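# Four arms seat a jointed cable runway on three supports

## Task

Place the segmented cable runway so it rests on all three of its supports, sitting between the lugs of each support, with one of its ends on the tallest support. Then open the grippers and pull the arms away. It only counts if the runway stays in place on its own, with no robot holding it.

## Robot and tools

ROBOTS. There are four identical i2rt Big YAM arms, named arm1, arm2, arm3 and arm4. Each has six revolute joints, a two-finger gripper and a wrist camera (arm1_cam_wrist to arm4_cam_wrist). With joints 1 and 6 at zero and the hand level and forward, that camera rides on top of the hand looking toward the fingertips. Two fixed room cameras, cam_high and cam_low, view the scene. Each hand reaches roughly 1.0 m from its joint 1 axis. The arms act independently, so a stalled arm does not pause the others.

FRAME. The scene has one shared frame with its origin on the floor and +z pointing up. The hand point is midway between the fingertips. The hand's z axis runs along the fingers and the fingers close along its y axis. Foot poses are never printed, and all commands are joint angles, not hand poses.

JOINTS. Every target is absolute. The ranges are listed below, and the value after ± is how close counts as reached.
- joint1_rad, -2.879 to 2.879, ±0.045: yaws the whole arm about its foot. Positive is counter-clockwise seen from above, and 0 faces the way the foot faces.
- joint2_rad, 0 to 3.141, ±0.14: shoulder. At 0 the upper arm lies roughly level, pointing back. Increasing it raises the arm and then tips it forward.
- joint3_rad, 0 to 3.019, ±0.09: elbow. At 0 it is fully folded, and larger values open it.
- joint4_rad, -1.692 to 1.57, ±0.055: hand pitch. Positive tilts the fingers up.
- joint5_rad, -1.57 to 1.57, ±0.03: sideways hand swing. Positive is toward the arm's right.
- joint6_rad, -2.094 to 2.094, ±0.035: hand roll. Positive is clockwise when viewed from behind the hand.
- gripper_m, 0 to 0.093 m, ±0.003: the gap between the fingertips. Grip force tops out near 50–62 N per pad, and some grippers are weaker.
The joints move at different speeds, so the hand can sweep a wide curve between two postures.

execute_actions. The "actions" argument is a list holding exactly one action, or nothing. An empty list only reports the state and images. The action is an object keyed by arm name ("arm1".. "arm4"). Each arm has its own "joints" object mapping joint names to absolute targets in radians, and gripper_m to a width in metres. It is not a single list shared by the arms. Every motion in the action starts at the same moment, and the motions may finish at different times. One action runs at most 15 s. Any joint or arm you omit may keep driving toward its previous target. An unknown key or an out-of-range value makes the whole call rejected, and no arm moves. The optional "cameras" argument is a list of camera names or ["all"]. Omitting it or passing null gives all cameras, and [] gives none. An unknown name rejects the call.

wait: "seconds" from 0 to 10. It sends nothing new, lets the simulation run, and then reports like an empty action.

zoom_image: "camera" plus "region" [x0, y0, x1, y1] in image pixels, measured from the top-left corner, at most 504×504. It works only on a camera with a full image in the latest result.

finished_scene: "scene" is the current scene number. This is final. The robot first holds its last command, and then the result reports whether the goal was met. The goal must still hold at that point. A reply with no tool call ends the run.

RESULTS. The "pictures" line gives the camera order of the returned images. joint_positions gives the current angles. joint_status tells how each commanded motion ended:
- "off_target": the joint stopped short and may still be pushing.
- "contact_stop" or "time_out": the joint gave up its target and holds where it stopped. After a time_out it may keep a target no farther than 0.375, 0.375, 0.113, 0.225, 0.075, 0.3 rad (joints 1–6) from where it is, keep pushing, and move there by itself if the way clears.
- "not_followed": a safety check blocked the arm's targets, and the gripper part of the action still ran. This appears with a "joint command not followed" line and usually a "cause:" line. The arm may retry those targets on later actions. Empty calls never show this line.
- "limit_stop_at_motor_heat": see motor heat below. Resend the target.
on_its_own lists joints you did not command this call. "held at" there is the held target, not the actual position. To relieve a push, command the joint's reported position. Tiny target changes may not move a joint, and a joint bearing a load can sag.

MOTOR HEAT. Carrying loads or pushing heats motors, and this continues while you are deliberating. MOTOR HOT warns at 85 °C. At 100 °C an OVER-TEMPERATURE FAULT drops that arm and its gripper until it cools. A faulted arm stays where it fell. The simulation keeps running while you compose a reply, and the robot holds the last command meanwhile.

AVOID. Do not knock anything onto the floor or out of the work area, because that fails the task. A hard squeeze between two robots fails and ends the run, and a hard collision can too. No state line reports arm-to-arm contact. The self and inter-arm check may react too late, and between arms it ignores fingers, gripper housings and wrist cameras. Contact made through a held object does not count. The arms do not stop on contact and can push very hard. Drops, slips, slams and hard pushes lower the outcome. Faster robot motion is better.

Each tool is called after "Request:" by a JSON object that holds its "method" and its "body", one argument or row to a line.

## Session

Request:
{"method": "execute_actions", "body": {
  "actions": []
}}

Scene clock: 0.00 s.
Motor temperatures (°C, as the motors report them): arm1=[22 20 24 22 24 24] | arm2=[25 25 26 24 22 22] | arm3=[22 23 23 22 23 23] | arm4=[24 24 21 23 22 24]
arm1.joint_positions: joint1_rad=-0.180 joint2_rad=+0.454 joint3_rad=+1.409 joint4_rad=-1.469 joint5_rad=+0.200 joint6_rad=-0.165 gripper_m=+0.095
arm1.joint_status: not commanded
arm1.hand: x=-0.9978 y=-0.2552 z=+1.4445 quat_wxyz=(-0.489, -0.028, -0.857, +0.161) (m; scene frame)
arm2.joint_positions: joint1_rad=-0.178 joint2_rad=+0.509 joint3_rad=+1.405 joint4_rad=-1.499 joint5_rad=+0.095 joint6_rad=+0.221 gripper_m=+0.094
arm2.joint_status: not commanded
arm2.hand: x=-0.1840 y=-0.5117 z=+1.4182 quat_wxyz=(-0.364, +0.442, -0.767, -0.289) (m; scene frame)
arm3.joint_positions: joint1_rad=-0.367 joint2_rad=+0.567 joint3_rad=+1.427 joint4_rad=-1.292 joint5_rad=-0.155 joint6_rad=-0.447 gripper_m=+0.094
arm3.joint_status: not commanded
arm3.hand: x=+0.2099 y=-0.4592 z=+1.4141 quat_wxyz=(-0.453, +0.684, -0.490, -0.293) (m; scene frame)
arm4.joint_positions: joint1_rad=+0.017 joint2_rad=+0.570 joint3_rad=+1.419 joint4_rad=-1.386 joint5_rad=-0.195 joint6_rad=+0.509 gripper_m=+0.094
arm4.joint_status: not commanded
arm4.hand: x=+0.9194 y=-0.1788 z=+1.4158 quat_wxyz=(-0.228, -0.860, +0.134, +0.437) (m; scene frame)
pictures: arm1_cam_wrist, arm2_cam_wrist, arm3_cam_wrist, arm4_cam_wrist, cam_high, cam_low
Images, in order (width x height): arm1_cam_wrist 616x616, arm2_cam_wrist 616x616, arm3_cam_wrist 616x616, arm4_cam_wrist 616x616, cam_high 896x504, cam_low 896x504.

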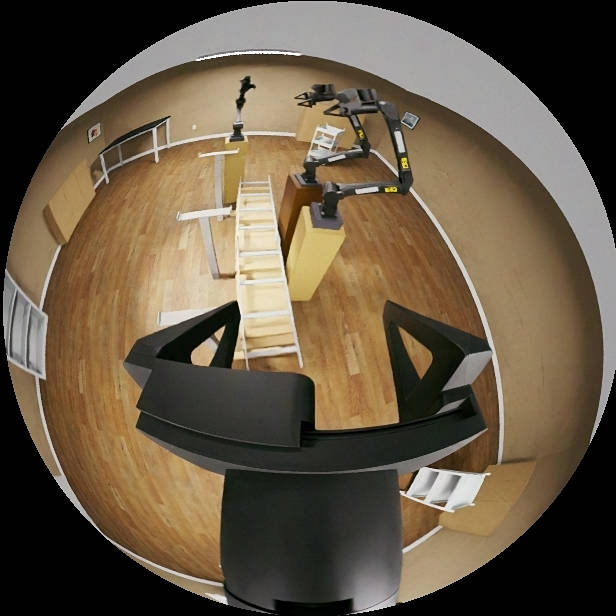

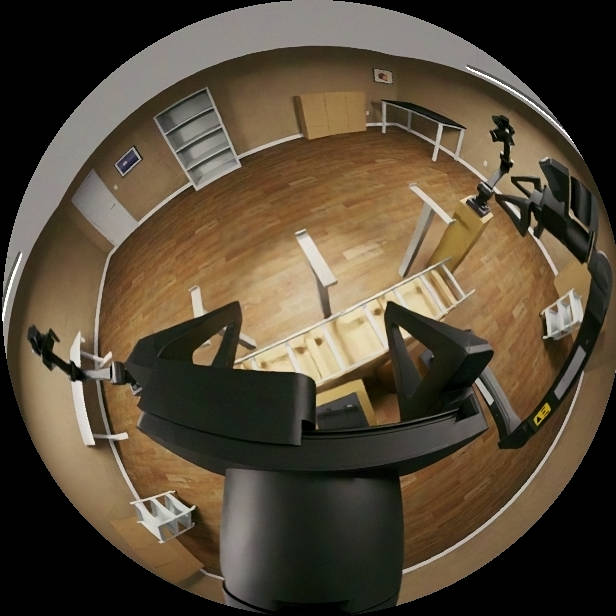

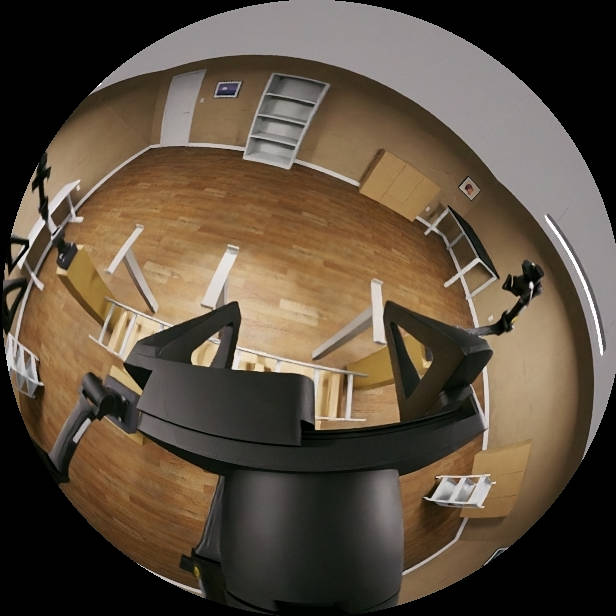

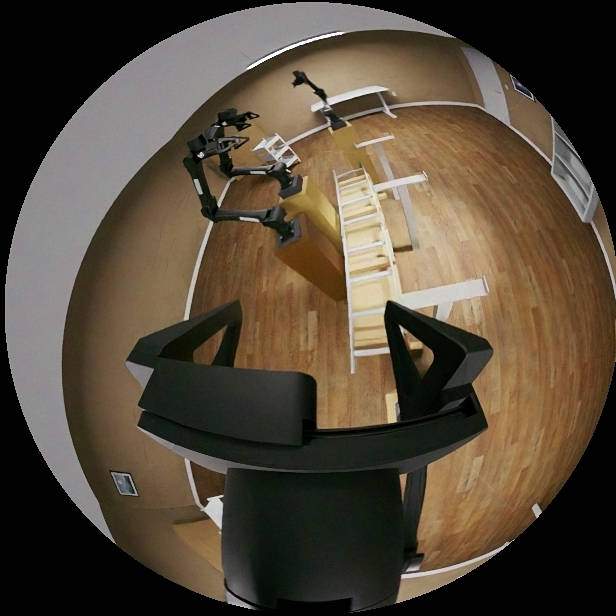

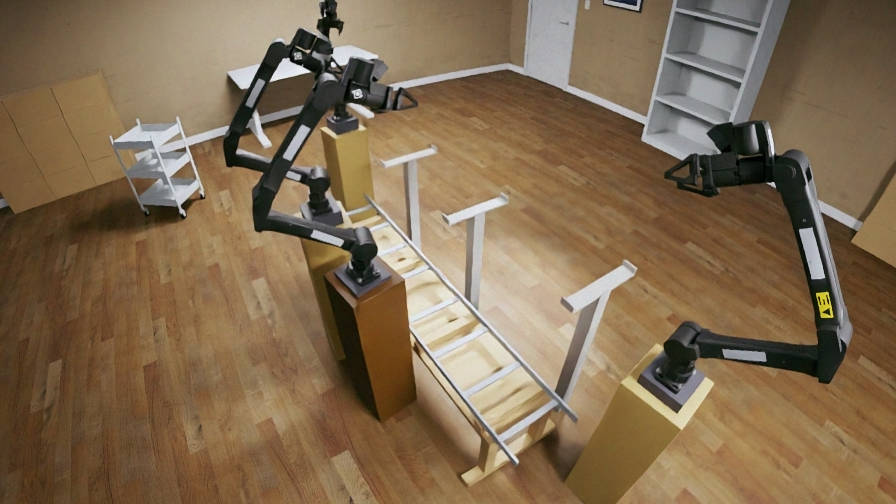

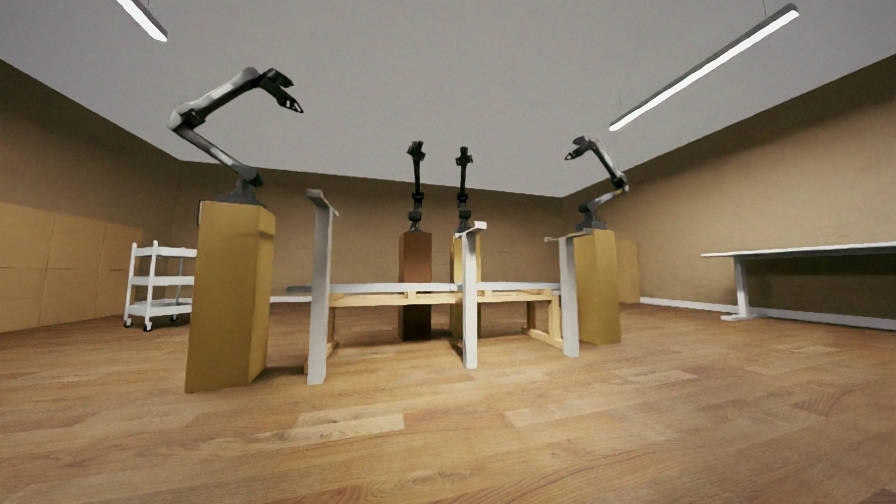

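Request:
{"method": "execute_actions", "body": {
  "actions": [
    {"arm1":{"joints":{"joint1_rad":0,"joint2_rad":1.5,"joint3_rad":1.4,"joint4_rad":-1.47,"joint5_rad":0,"joint6_rad":0}},"arm2":{"joints":{"joint1_rad":0,"joint2_rad":1.5,"joint3_rad":1.4,"joint4_rad":-1.47,"joint5_rad":0,"joint6_rad":0}},"arm3":{"joints":{"joint1_rad":0,"joint2_rad":1.8,"joint3_rad":1.4,"joint4_rad":-1.17,"joint5_rad":0,"joint6_rad":0}},"arm4":{"joints":{"joint1_rad":0,"joint2_rad":1.5,"joint3_rad":1.0,"joint4_rad":-1.07,"joint5_rad":0,"joint6_rad":0}}}
  ]
}}

Scene clock: 9.87 s.
Motor temperatures (°C, as the motors report them): arm1=[22 21 26 23 24 24] | arm2=[25 25 28 24 22 22] | arm3=[22 23 25 22 23 23] | arm4=[24 24 23 23 22 24]
arm1.joint_positions: joint1_rad=-0.006 joint2_rad=+1.506 joint3_rad=+1.382 joint4_rad=-1.469 joint5_rad=+0.004 joint6_rad=-0.009 gripper_m=+0.095
arm1.joint_status: all done
arm1.hand: x=-0.6943 y=-0.1845 z=+1.1164 quat_wxyz=(+0.006, +0.032, -0.999, +0.008) (m; scene frame)
arm2.joint_positions: joint1_rad=-0.006 joint2_rad=+1.508 joint3_rad=+1.396 joint4_rad=-1.476 joint5_rad=+0.003 joint6_rad=+0.014 gripper_m=+0.094
arm2.joint_status: all done
arm2.hand: x=-0.2022 y=-0.2292 z=+1.1072 quat_wxyz=(+0.006, +0.671, -0.741, +0.011) (m; scene frame)
arm3.joint_positions: joint1_rad=-0.003 joint2_rad=+1.817 joint3_rad=+1.392 joint4_rad=-1.176 joint5_rad=-0.003 joint6_rad=-0.011 gripper_m=+0.094
arm3.joint_status: all done
arm3.hand: x=+0.1143 y=-0.1564 z=+0.9125 quat_wxyz=(+0.013, +0.760, -0.650, +0.012) (m; scene frame)
arm4.joint_positions: joint1_rad=+0.010 joint2_rad=+1.491 joint3_rad=+0.973 joint4_rad=-1.084 joint5_rad=-0.002 joint6_rad=+0.013 gripper_m=+0.094
arm4.joint_status: all done
arm4.hand: x=+0.7418 y=-0.1633 z=+0.9366 quat_wxyz=(-0.003, -0.999, -0.037, -0.024) (m; scene frame)
pictures: arm1_cam_wrist, arm2_cam_wrist, arm3_cam_wrist, arm4_cam_wrist, cam_high, cam_low
Images, in order (width x height): arm1_cam_wrist 616x616, arm2_cam_wrist 616x616, arm3_cam_wrist 616x616, arm4_cam_wrist 616x616, cam_high 896x504, cam_low 896x504.

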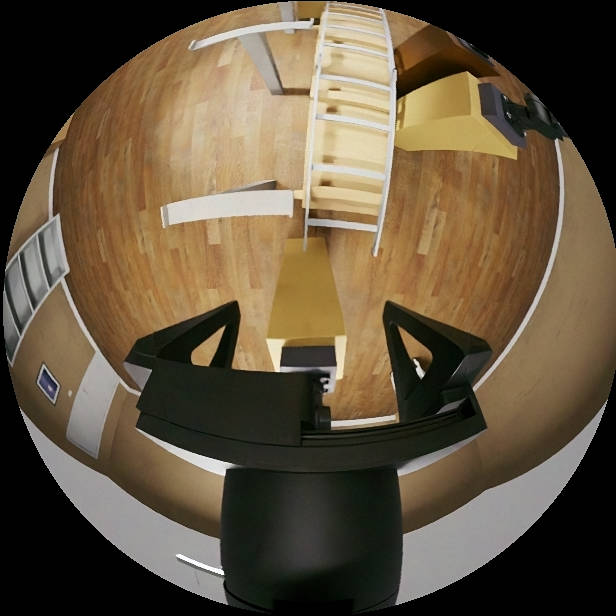

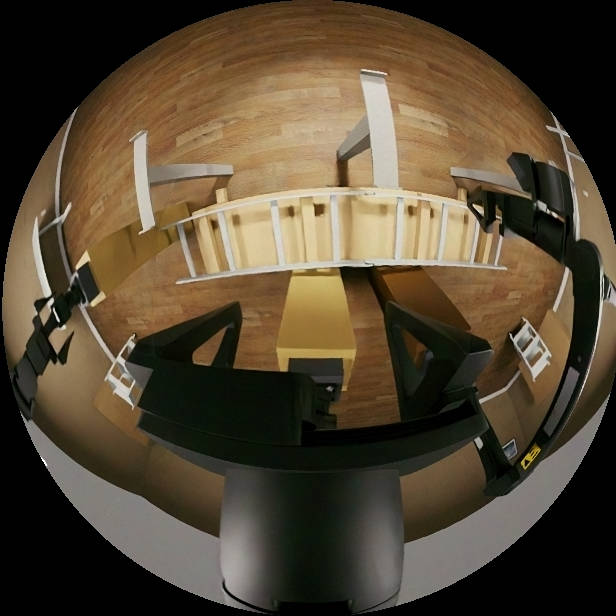

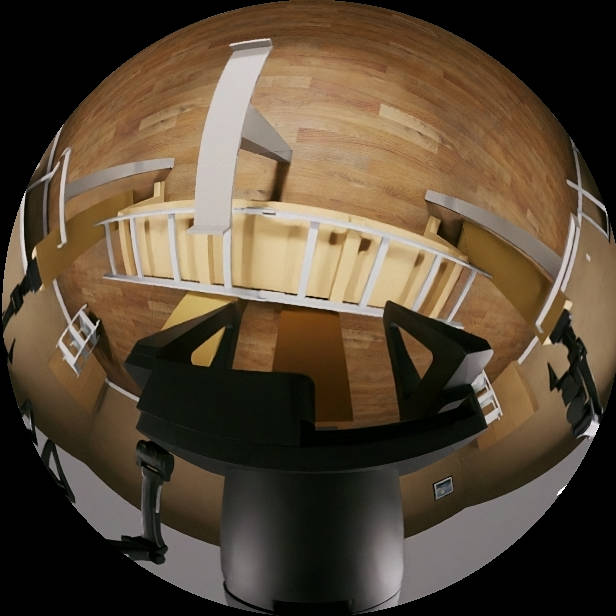

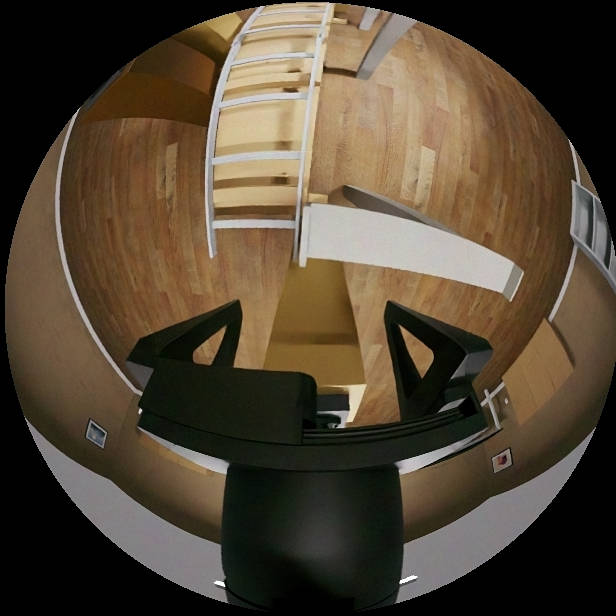

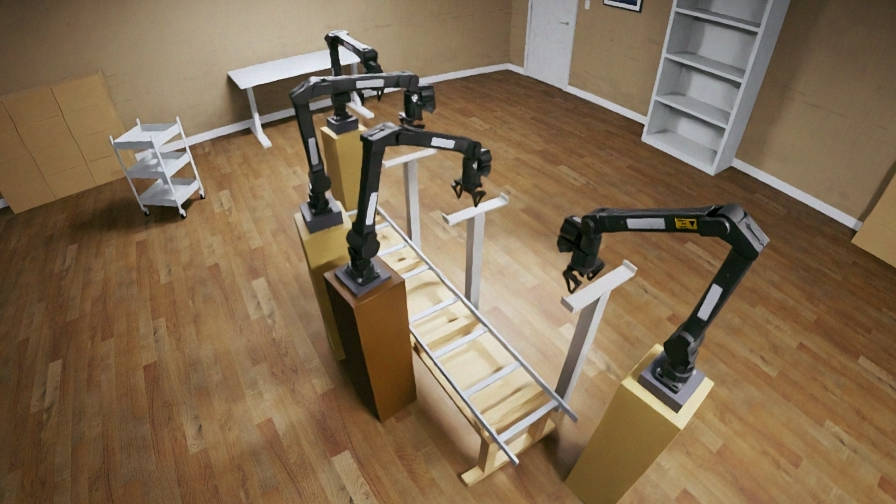

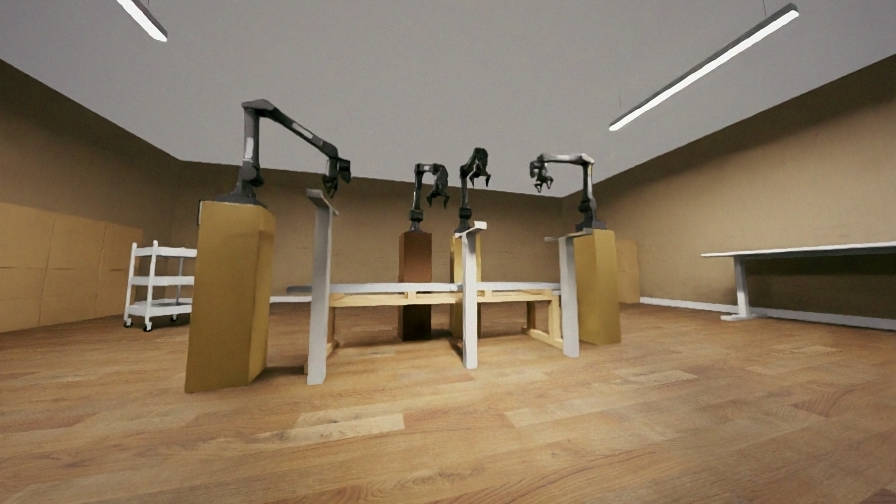

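Request:
{"method": "execute_actions", "body": {
  "actions": [
    {"arm1":{"joints":{"joint1_rad":-0.33,"joint6_rad":1.24}},"arm4":{"joints":{"joint1_rad":0.36,"joint6_rad":-1.24}},"arm3":{"joints":{"joint3_rad":0.86,"joint2_rad":1.6}},"arm2":{"joints":{"joint3_rad":0.86}}}
  ],
  "cameras": []
}}

Request:
{"method": "execute_actions", "body": {
  "actions": [
    {"arm1":{"joints":{"joint2_rad":2.26,"joint3_rad":1.04,"joint4_rad":-0.35}},"arm4":{"joints":{"joint2_rad":2.26,"joint3_rad":1.04,"joint4_rad":-0.35}},"arm3":{"joints":{"joint2_rad":2.2,"joint4_rad":-0.23}},"arm2":{"joints":{"joint2_rad":2.2,"joint4_rad":-0.23}}}
  ]
}}

Scene clock: 31.80 s.
Motor temperatures (°C, as the motors report them): arm1=[22 22 28 22 24 24] | arm2=[25 26 30 24 22 22] | arm3=[22 25 26 22 23 23] | arm4=[24 25 25 23 22 24]
arm1.joint_positions: joint1_rad=-0.339 joint2_rad=+1.506 joint3_rad=+1.382 joint4_rad=-1.469 joint5_rad=+0.000 joint6_rad=+1.231 gripper_m=+0.095
arm1.joint_status: all done
arm1.hand: x=-0.7106 y=-0.3280 z=+1.1178 quat_wxyz=(+0.002, -0.685, -0.729, +0.006) (m; scene frame)
arm2.joint_positions: joint1_rad=-0.006 joint2_rad=+1.501 joint3_rad=+0.862 joint4_rad=-1.473 joint5_rad=+0.003 joint6_rad=+0.014 gripper_m=+0.094
arm2.joint_status: all done
arm2.hand: x=-0.2185 y=-0.4273 z=+0.9587 quat_wxyz=(+0.195, +0.646, -0.714, +0.187) (m; scene frame)
arm3.joint_positions: joint1_rad=-0.003 joint2_rad=+1.611 joint3_rad=+0.856 joint4_rad=-1.173 joint5_rad=-0.003 joint6_rad=-0.011 gripper_m=+0.094
arm3.joint_status: all done
arm3.hand: x=+0.1468 y=-0.3780 z=+0.8492 quat_wxyz=(+0.120, +0.748, -0.639, +0.134) (m; scene frame)
arm4.joint_positions: joint1_rad=+0.369 joint2_rad=+1.491 joint3_rad=+0.973 joint4_rad=-1.084 joint5_rad=+0.000 joint6_rad=-1.226 gripper_m=+0.094
arm4.joint_status: all done
arm4.hand: x=+0.7779 y=-0.2951 z=+0.9379 quat_wxyz=(-0.014, -0.670, -0.742, -0.018) (m; scene frame)
pictures: none
No camera images: the call's "cameras" was empty. Leave "cameras" out to get every camera's image.

Scene clock: 33.47 s.
Motor temperatures (°C, as the motors report them): arm1=[22 22 28 22 24 24] | arm2=[25 26 30 24 22 22] | arm3=[22 25 26 22 23 23] | arm4=[24 25 25 23 22 24]
arm1.joint_positions: joint1_rad=-0.339 joint2_rad=+2.257 joint3_rad=+1.023 joint4_rad=-0.359 joint5_rad=+0.000 joint6_rad=+1.232 gripper_m=+0.095
arm1.joint_status: all done
arm1.hand: x=-0.7090 y=-0.3321 z=+0.6724 quat_wxyz=(+0.002, -0.685, -0.729, +0.005) (m; scene frame)
arm2.joint_positions: joint1_rad=-0.006 joint2_rad=+2.203 joint3_rad=+0.862 joint4_rad=-0.243 joint5_rad=+0.003 joint6_rad=+0.014 gripper_m=+0.094
arm2.joint_status: all done
arm2.hand: x=-0.2052 y=-0.2886 z=+0.6613 quat_wxyz=(+0.004, +0.671, -0.741, +0.009) (m; scene frame)
arm3.joint_positions: joint1_rad=-0.003 joint2_rad=+2.214 joint3_rad=+0.856 joint4_rad=-0.242 joint5_rad=-0.003 joint6_rad=-0.011 gripper_m=+0.094
arm3.joint_status: all done
arm3.hand: x=+0.1352 y=-0.3001 z=+0.6086 quat_wxyz=(+0.012, +0.760, -0.650, +0.011) (m; scene frame)
arm4.joint_positions: joint1_rad=+0.369 joint2_rad=+2.263 joint3_rad=+1.019 joint4_rad=-0.365 joint5_rad=+0.000 joint6_rad=-1.227 gripper_m=+0.094
arm4.joint_status: all done
arm4.hand: x=+0.7418 y=-0.3164 z=+0.6300 quat_wxyz=(-0.015, -0.669, -0.742, -0.021) (m; scene frame)
pictures: arm1_cam_wrist, arm2_cam_wrist, arm3_cam_wrist, arm4_cam_wrist, cam_high, cam_low
Images, in order (width x height): arm1_cam_wrist 616x616, arm2_cam_wrist 616x616, arm3_cam_wrist 616x616, arm4_cam_wrist 616x616, cam_high 896x504, cam_low 896x504.

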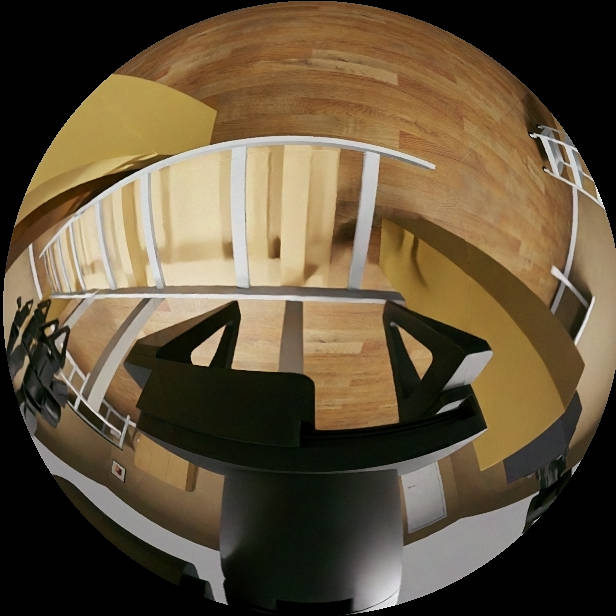

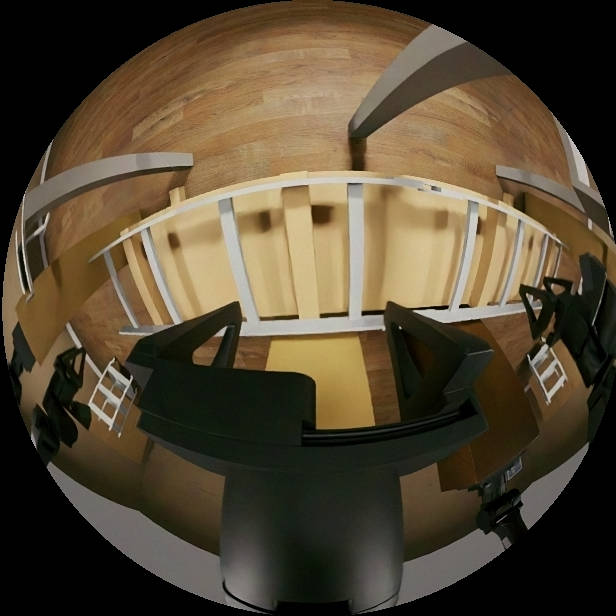

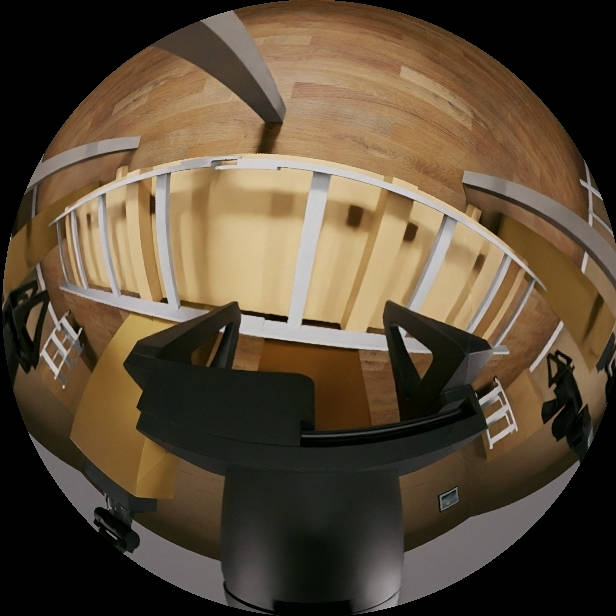

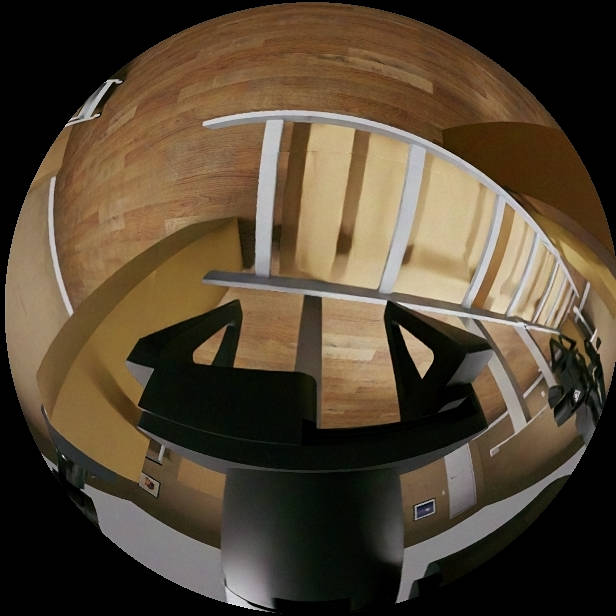

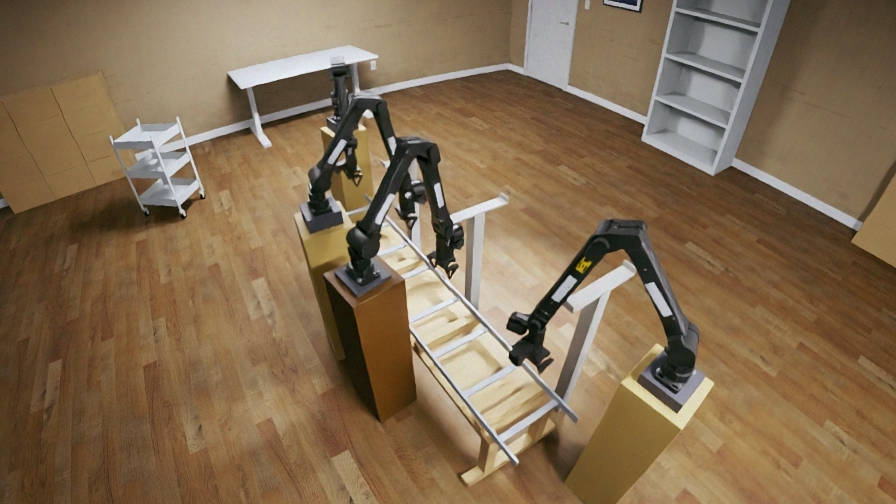

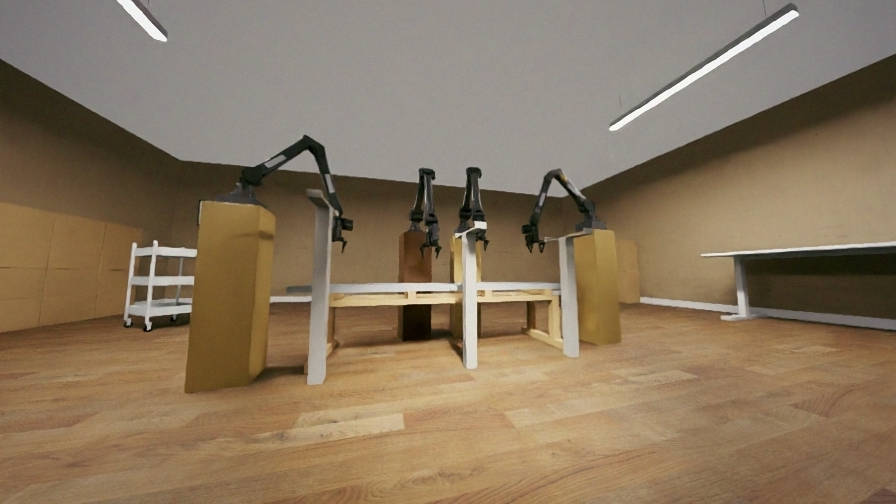

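Request:
{"method": "execute_actions", "body": {
  "actions": [
    {"arm1":{"joints":{"joint1_rad":-0.26,"joint2_rad":2.83,"joint3_rad":1.595,"joint4_rad":-0.32,"joint6_rad":1.37}},"arm4":{"joints":{"joint1_rad":0.26,"joint2_rad":2.77,"joint3_rad":1.625,"joint4_rad":-0.41}},"arm3":{"joints":{"joint2_rad":2.61,"joint3_rad":0.98,"joint4_rad":0.075,"joint6_rad":0.15}},"arm2":{"joints":{"joint1_rad":0.41,"joint2_rad":2.76,"joint3_rad":1.07,"joint4_rad":0.12,"joint6_rad":0.31}}}
  ]
}}

Scene clock: 54.30 s.
Motor temperatures (°C, as the motors report them): arm1=[22 23 27 22 24 24] | arm2=[25 27 28 24 22 22] | arm3=[22 25 25 22 23 23] | arm4=[24 26 23 23 22 24]
arm1.joint_positions: joint1_rad=-0.254 joint2_rad=+2.844 joint3_rad=+1.580 joint4_rad=-0.323 joint5_rad=+0.000 joint6_rad=+1.361 gripper_m=+0.095
arm1.joint_status: all done
arm1.hand: x=-0.6204 y=-0.3137 z=+0.4651 quat_wxyz=(-0.001, -0.701, -0.713, +0.005) (m; scene frame)
arm2.joint_positions: joint1_rad=+0.413 joint2_rad=+2.770 joint3_rad=+1.066 joint4_rad=+0.109 joint5_rad=-0.001 joint6_rad=+0.296 gripper_m=+0.094
arm2.joint_status: all done
arm2.hand: x=-0.3500 y=-0.3490 z=+0.4633 quat_wxyz=(+0.007, +0.720, -0.694, +0.014) (m; scene frame)
arm3.joint_positions: joint1_rad=-0.003 joint2_rad=+2.626 joint3_rad=+0.974 joint4_rad=+0.064 joint5_rad=-0.003 joint6_rad=+0.140 gripper_m=+0.094
arm3.joint_status: all done
arm3.hand: x=+0.1392 y=-0.3280 z=+0.4666 quat_wxyz=(+0.008, +0.709, -0.705, +0.008) (m; scene frame)
arm4.joint_positions: joint1_rad=+0.251 joint2_rad=+2.779 joint3_rad=+1.604 joint4_rad=-0.399 joint5_rad=+0.000 joint6_rad=-1.227 gripper_m=+0.094
arm4.joint_status: all done
arm4.hand: x=+0.6149 y=-0.3083 z=+0.4594 quat_wxyz=(-0.009, -0.712, -0.702, -0.006) (m; scene frame)
pictures: arm1_cam_wrist, arm2_cam_wrist, arm3_cam_wrist, arm4_cam_wrist, cam_high, cam_low
Images, in order (width x height): arm1_cam_wrist 616x616, arm2_cam_wrist 616x616, arm3_cam_wrist 616x616, arm4_cam_wrist 616x616, cam_high 896x504, cam_low 896x504.

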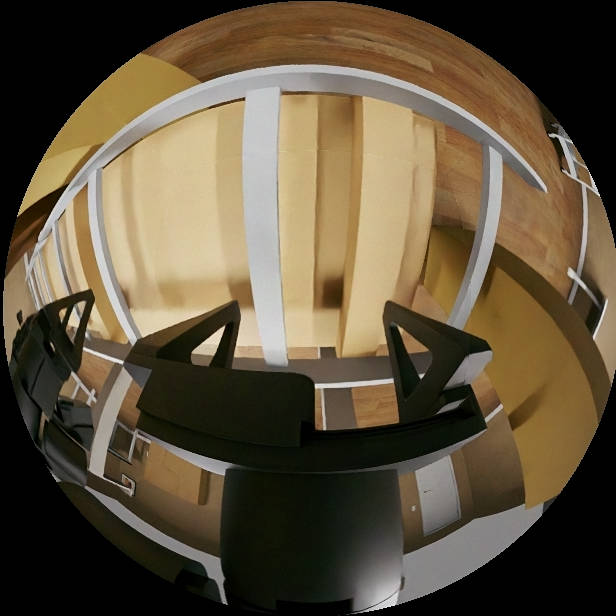

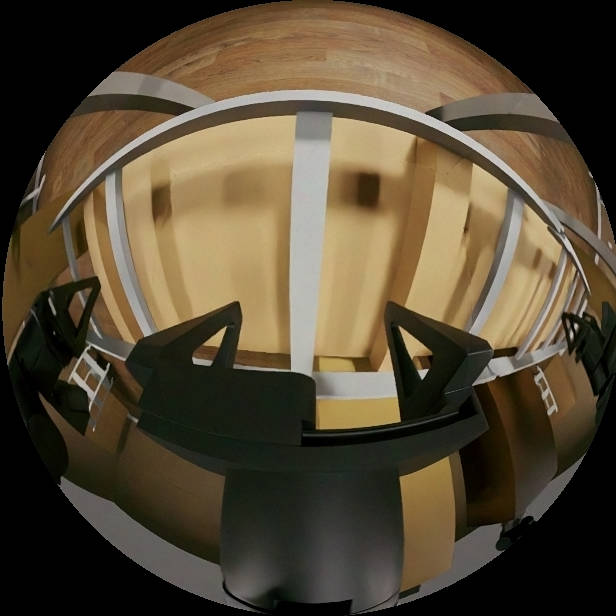

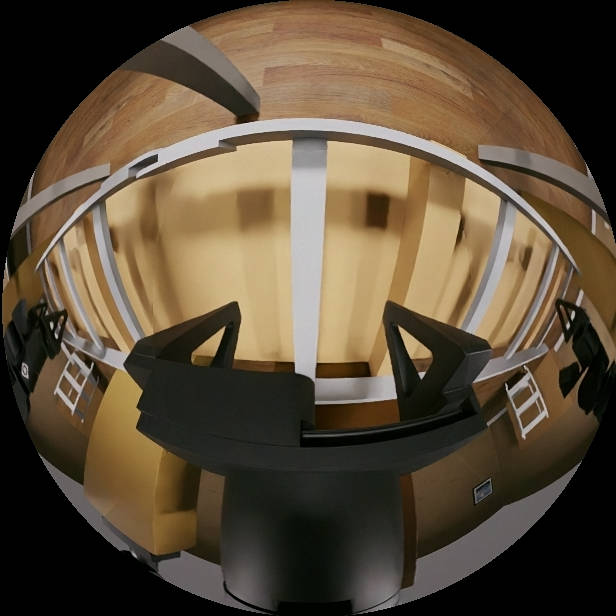

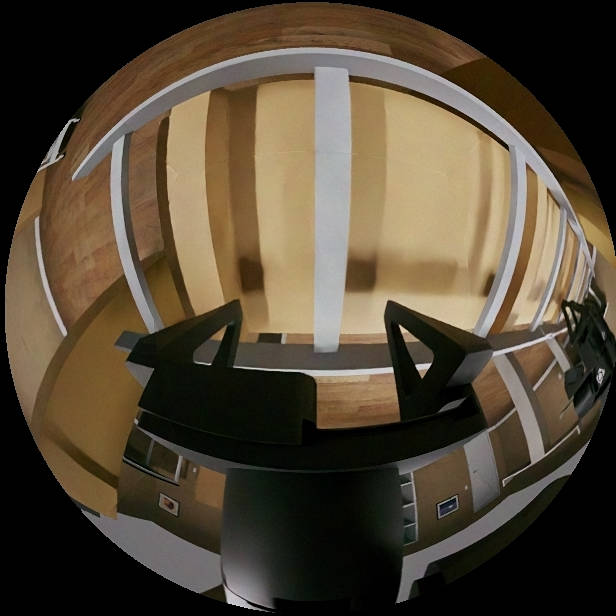

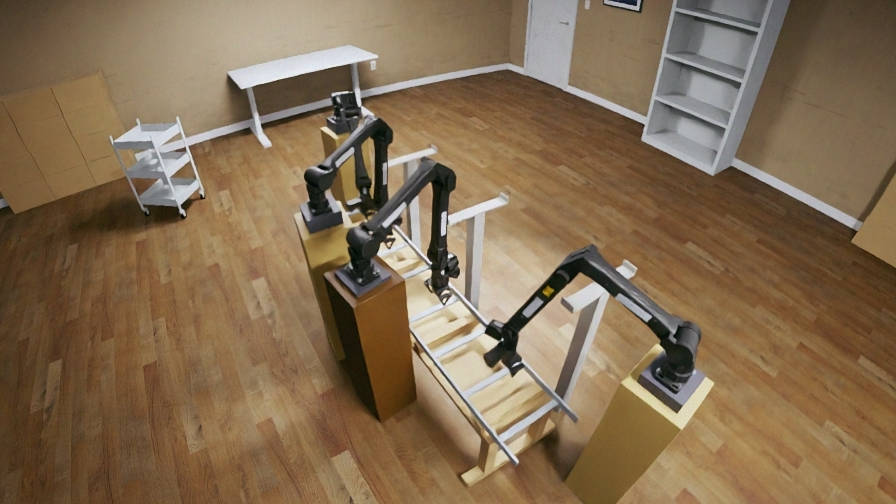

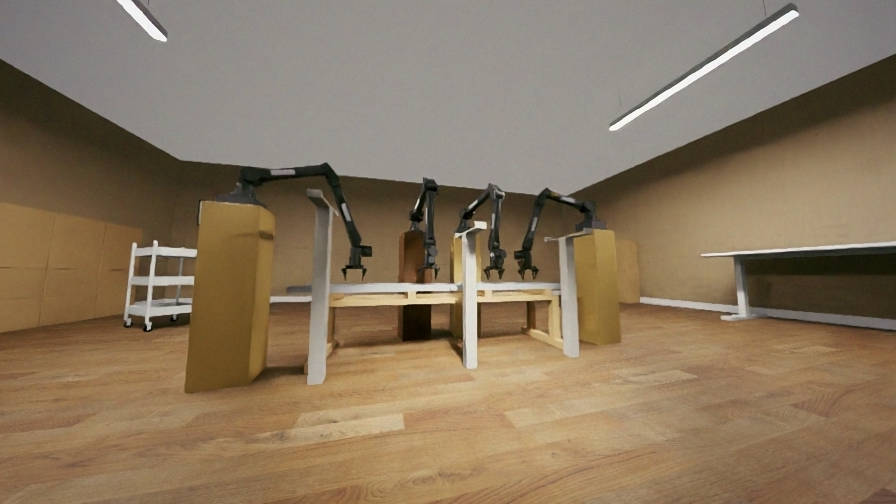

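Request:
{"method": "execute_actions", "body": {
  "actions": [
    {"arm1":{"joints":{"joint2_rad":3.02,"joint3_rad":1.825,"joint4_rad":-0.35}},"arm4":{"joints":{"joint2_rad":2.935,"joint3_rad":1.775,"joint4_rad":-0.39}},"arm3":{"joints":{"joint2_rad":2.815,"joint3_rad":1.09,"joint4_rad":0.17}},"arm2":{"joints":{"joint2_rad":2.955,"joint3_rad":1.22,"joint4_rad":0.17}}}
  ]
}}

Scene clock: 63.03 s.
Motor temperatures (°C, as the motors report them): arm1=[22 23 26 22 24 24] | arm2=[25 27 27 24 22 22] | arm3=[22 26 24 22 23 23] | arm4=[24 27 23 23 22 24]
arm1.joint_positions: joint1_rad=-0.254 joint2_rad=+3.024 joint3_rad=+1.804 joint4_rad=-0.345 joint5_rad=+0.000 joint6_rad=+1.362 gripper_m=+0.095
arm1.joint_status: all done
arm1.hand: x=-0.5966 y=-0.3189 z=+0.4017 quat_wxyz=(-0.010, -0.701, -0.713, -0.001) (m; scene frame)
arm2.joint_positions: joint1_rad=+0.413 joint2_rad=+2.966 joint3_rad=+1.218 joint4_rad=+0.166 joint5_rad=-0.001 joint6_rad=+0.296 gripper_m=+0.094
arm2.joint_status: all done
arm2.hand: x=-0.3477 y=-0.3551 z=+0.3911 quat_wxyz=(+0.004, +0.720, -0.694, +0.008) (m; scene frame)
arm3.joint_positions: joint1_rad=-0.003 joint2_rad=+2.834 joint3_rad=+1.087 joint4_rad=+0.165 joint5_rad=-0.003 joint6_rad=+0.140 gripper_m=+0.094
arm3.joint_status: all done
arm3.hand: x=+0.1415 y=-0.3439 z=+0.3936 quat_wxyz=(+0.006, +0.709, -0.705, +0.005) (m; scene frame)
arm4.joint_positions: joint1_rad=+0.251 joint2_rad=+2.937 joint3_rad=+1.759 joint4_rad=-0.397 joint5_rad=+0.000 joint6_rad=-1.227 gripper_m=+0.094
arm4.joint_status: all done
arm4.hand: x=+0.6102 y=-0.3106 z=+0.3990 quat_wxyz=(-0.009, -0.712, -0.702, -0.005) (m; scene frame)
pictures: arm1_cam_wrist, arm2_cam_wrist, arm3_cam_wrist, arm4_cam_wrist, cam_high, cam_low
Images, in order (width x height): arm1_cam_wrist 616x616, arm2_cam_wrist 616x616, arm3_cam_wrist 616x616, arm4_cam_wrist 616x616, cam_high 896x504, cam_low 896x504.

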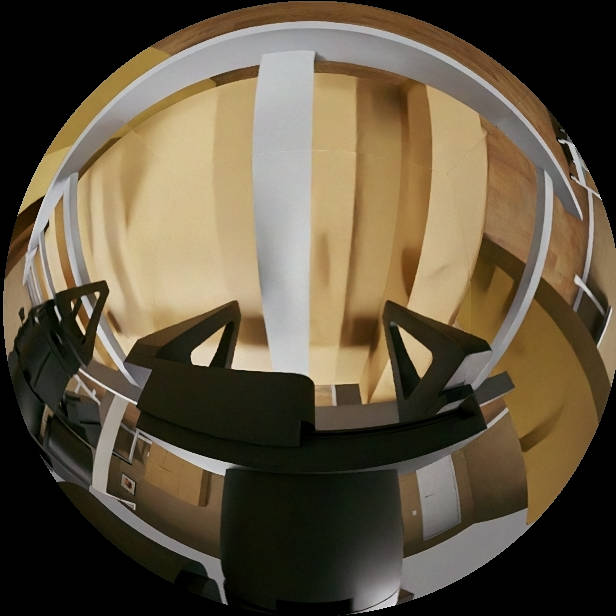

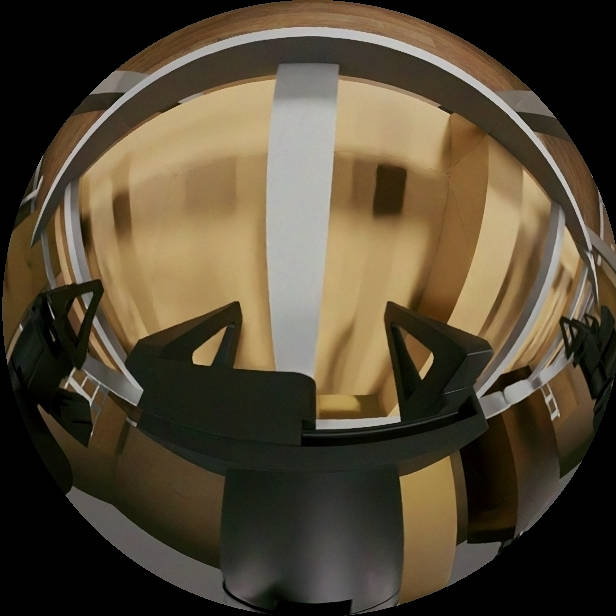

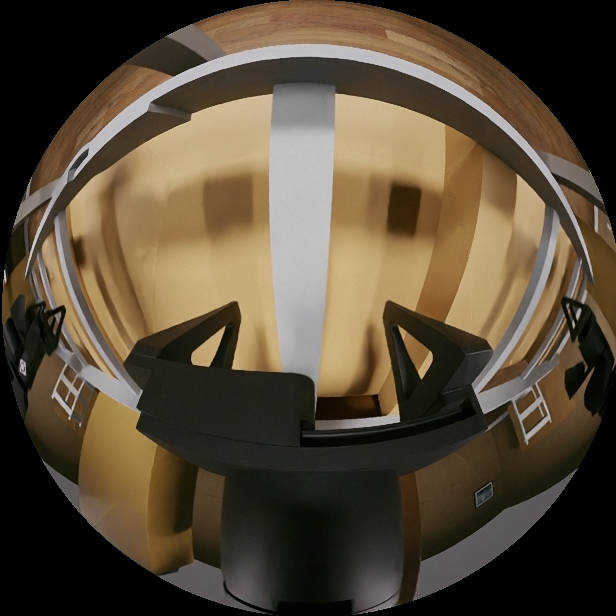

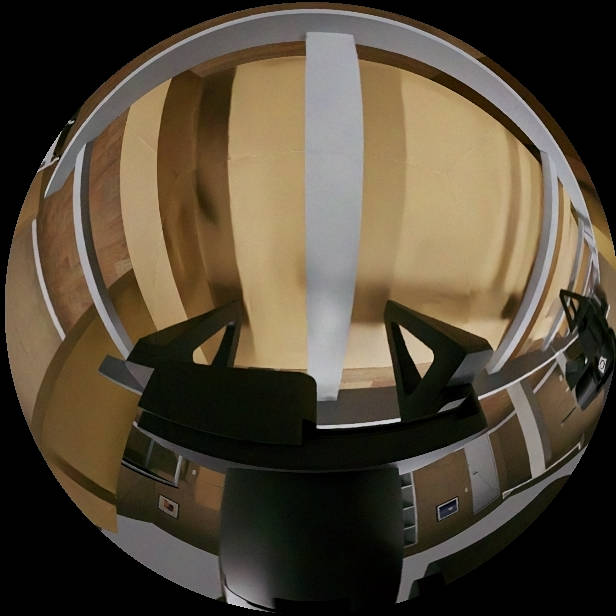

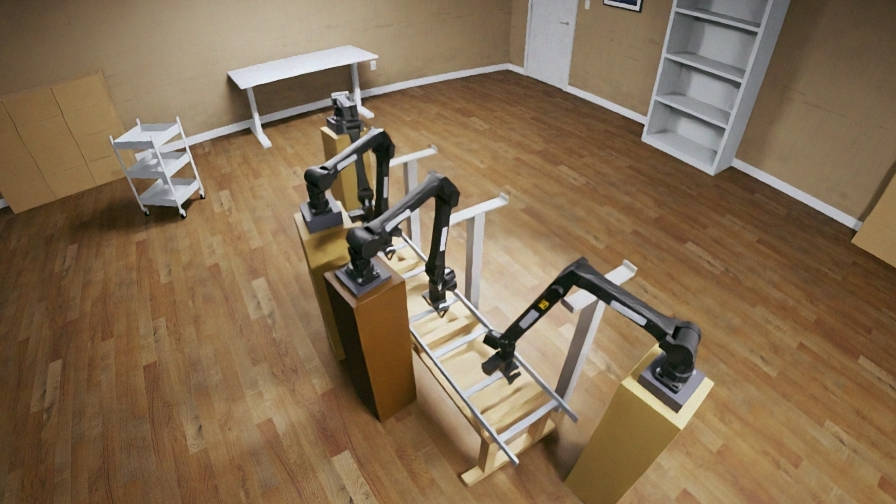

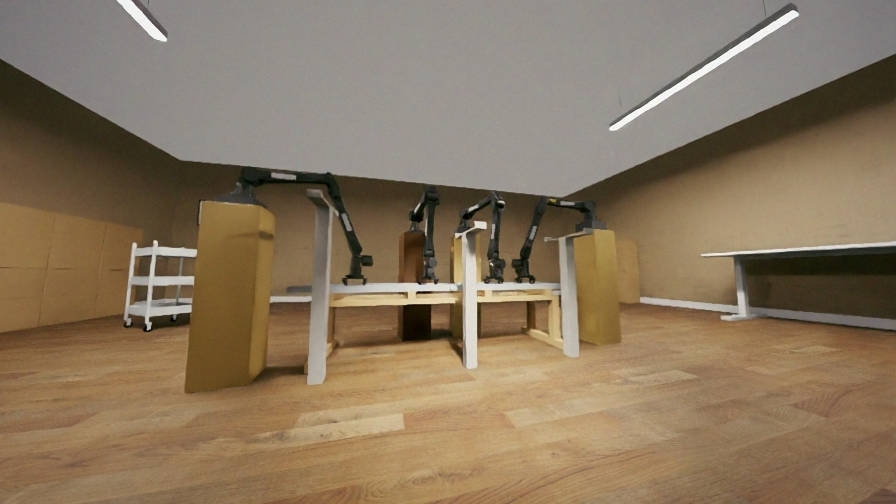

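Request:
{"method": "execute_actions", "body": {
  "actions": [
    {"arm1":{"joints":{"joint2_rad":3.12,"joint3_rad":1.95,"joint4_rad":-0.38}},"arm4":{"joints":{"joint2_rad":3.03,"joint3_rad":1.89,"joint4_rad":-0.41}},"arm3":{"joints":{"joint2_rad":2.91,"joint3_rad":1.16,"joint4_rad":0.19}},"arm2":{"joints":{"joint2_rad":3.05,"joint3_rad":1.3,"joint4_rad":0.19}}}
  ],
  "cameras": []
}}

Request:
{"method": "execute_actions", "body": {
  "actions": [
    {"arm1":{"joints":{"gripper_m":0}},"arm4":{"joints":{"gripper_m":0}},"arm3":{"joints":{"gripper_m":0}},"arm2":{"joints":{"gripper_m":0}}}
  ],
  "cameras": ["arm1_cam_wrist","arm4_cam_wrist","cam_high"]
}}

Scene clock: 69.80 s.
Motor temperatures (°C, as the motors report them): arm1=[22 24 26 22 24 24] | arm2=[25 28 27 24 22 22] | arm3=[22 26 24 22 23 23] | arm4=[24 27 23 23 22 24]
arm1.joint_positions: joint1_rad=-0.254 joint2_rad=+3.114 joint3_rad=+1.929 joint4_rad=-0.374 joint5_rad=+0.000 joint6_rad=+1.362 gripper_m=+0.095
arm1.joint_status: all done
arm1.hand: x=-0.5862 y=-0.3212 z=+0.3724 quat_wxyz=(-0.012, -0.701, -0.713, -0.003) (m; scene frame)
arm2.joint_positions: joint1_rad=+0.413 joint2_rad=+3.048 joint3_rad=+1.301 joint4_rad=+0.183 joint5_rad=-0.001 joint6_rad=+0.296 gripper_m=+0.094
arm2.joint_status: all done
arm2.hand: x=-0.3488 y=-0.3519 z=+0.3595 quat_wxyz=(+0.000, +0.720, -0.694, +0.000) (m; scene frame)
arm3.joint_positions: joint1_rad=-0.003 joint2_rad=+2.918 joint3_rad=+1.162 joint4_rad=+0.184 joint5_rad=-0.003 joint6_rad=+0.140 gripper_m=+0.094
arm3.joint_status: all done
arm3.hand: x=+0.1413 y=-0.3426 z=+0.3619 quat_wxyz=(+0.004, +0.709, -0.705, +0.001) (m; scene frame)
arm4.joint_positions: joint1_rad=+0.251 joint2_rad=+3.019 joint3_rad=+1.865 joint4_rad=-0.399 joint5_rad=+0.000 joint6_rad=-1.227 gripper_m=+0.094
arm4.joint_status: all done
arm4.hand: x=+0.5984 y=-0.3149 z=+0.3708 quat_wxyz=(-0.004, -0.712, -0.702, +0.004) (m; scene frame)
pictures: none
No camera images: the call's "cameras" was empty. Leave "cameras" out to get every camera's image.

Scene clock: 70.53 s.
Motor temperatures (°C, as the motors report them): arm1=[22 24 26 22 24 24] | arm2=[25 28 27 24 22 22] | arm3=[22 26 24 22 23 23] | arm4=[24 27 23 23 22 24]
arm1.joint_positions: joint1_rad=-0.254 joint2_rad=+3.116 joint3_rad=+1.937 joint4_rad=-0.370 joint5_rad=-0.002 joint6_rad=+1.370 gripper_m=+0.023
arm1.joint_status: gripper_m off_target (ended at +0.023, target +0.000)
arm1.hand: x=-0.5814 y=-0.3218 z=+0.3727 quat_wxyz=(-0.016, -0.704, -0.710, -0.007) (m; scene frame)
arm2.joint_positions: joint1_rad=+0.428 joint2_rad=+3.048 joint3_rad=+1.304 joint4_rad=+0.186 joint5_rad=-0.025 joint6_rad=+0.354 gripper_m=+0.022
arm2.joint_status: gripper_m off_target (ended at +0.022, target +0.000)
arm2.hand: x=-0.3580 y=-0.3526 z=+0.3591 quat_wxyz=(+0.009, +0.705, -0.709, -0.007) (m; scene frame)
arm3.joint_positions: joint1_rad=+0.007 joint2_rad=+2.918 joint3_rad=+1.163 joint4_rad=+0.185 joint5_rad=-0.018 joint6_rad=+0.170 gripper_m=+0.022
arm3.joint_status: gripper_m off_target (ended at +0.022, target +0.000)
arm3.hand: x=+0.1354 y=-0.3424 z=+0.3617 quat_wxyz=(+0.009, +0.702, -0.712, -0.004) (m; scene frame)
arm4.joint_positions: joint1_rad=+0.252 joint2_rad=+3.019 joint3_rad=+1.864 joint4_rad=-0.407 joint5_rad=-0.002 joint6_rad=-1.229 gripper_m=+0.023
arm4.joint_status: gripper_m off_target (ended at +0.023, target +0.000)
arm4.hand: x=+0.6009 y=-0.3148 z=+0.3707 quat_wxyz=(-0.007, -0.711, -0.703, +0.001) (m; scene frame)
pictures: arm1_cam_wrist, arm4_cam_wrist, cam_high
Images, in order (width x height): arm1_cam_wrist 616x616, arm4_cam_wrist 616x616, cam_high 896x504.

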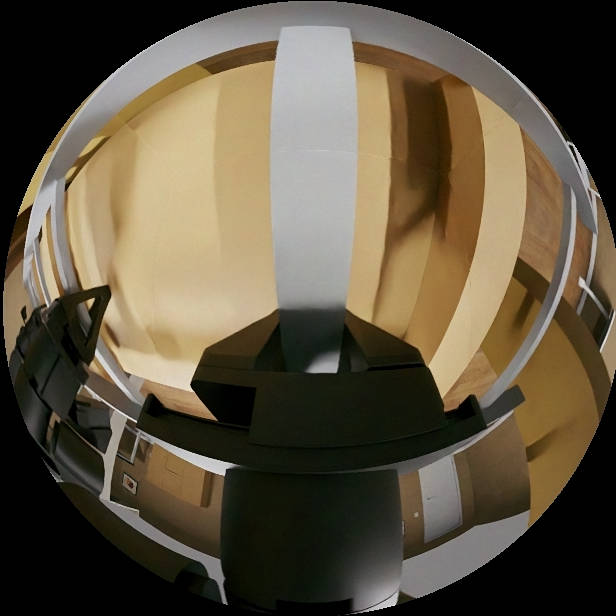

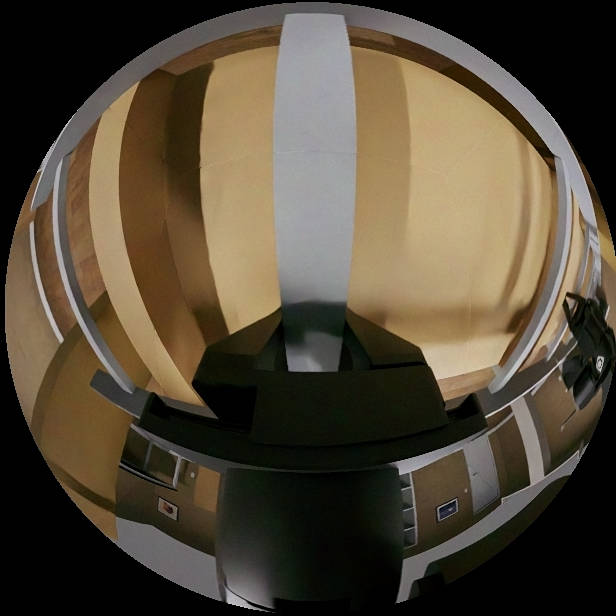

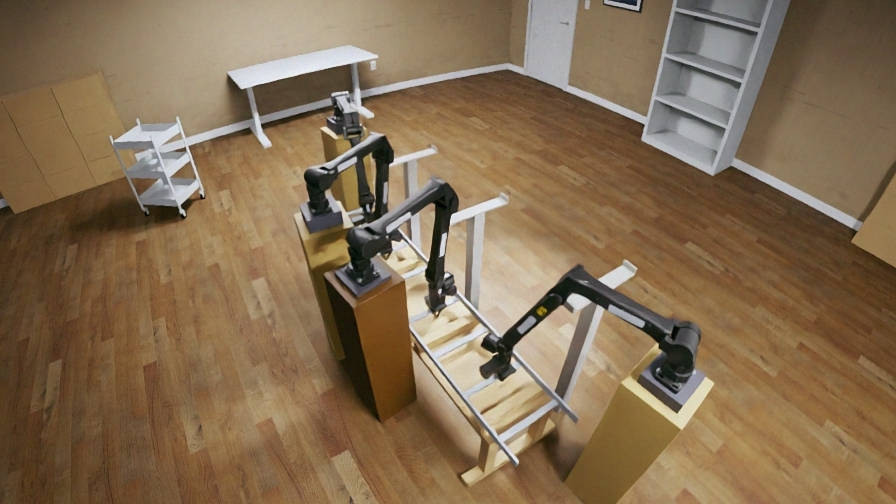

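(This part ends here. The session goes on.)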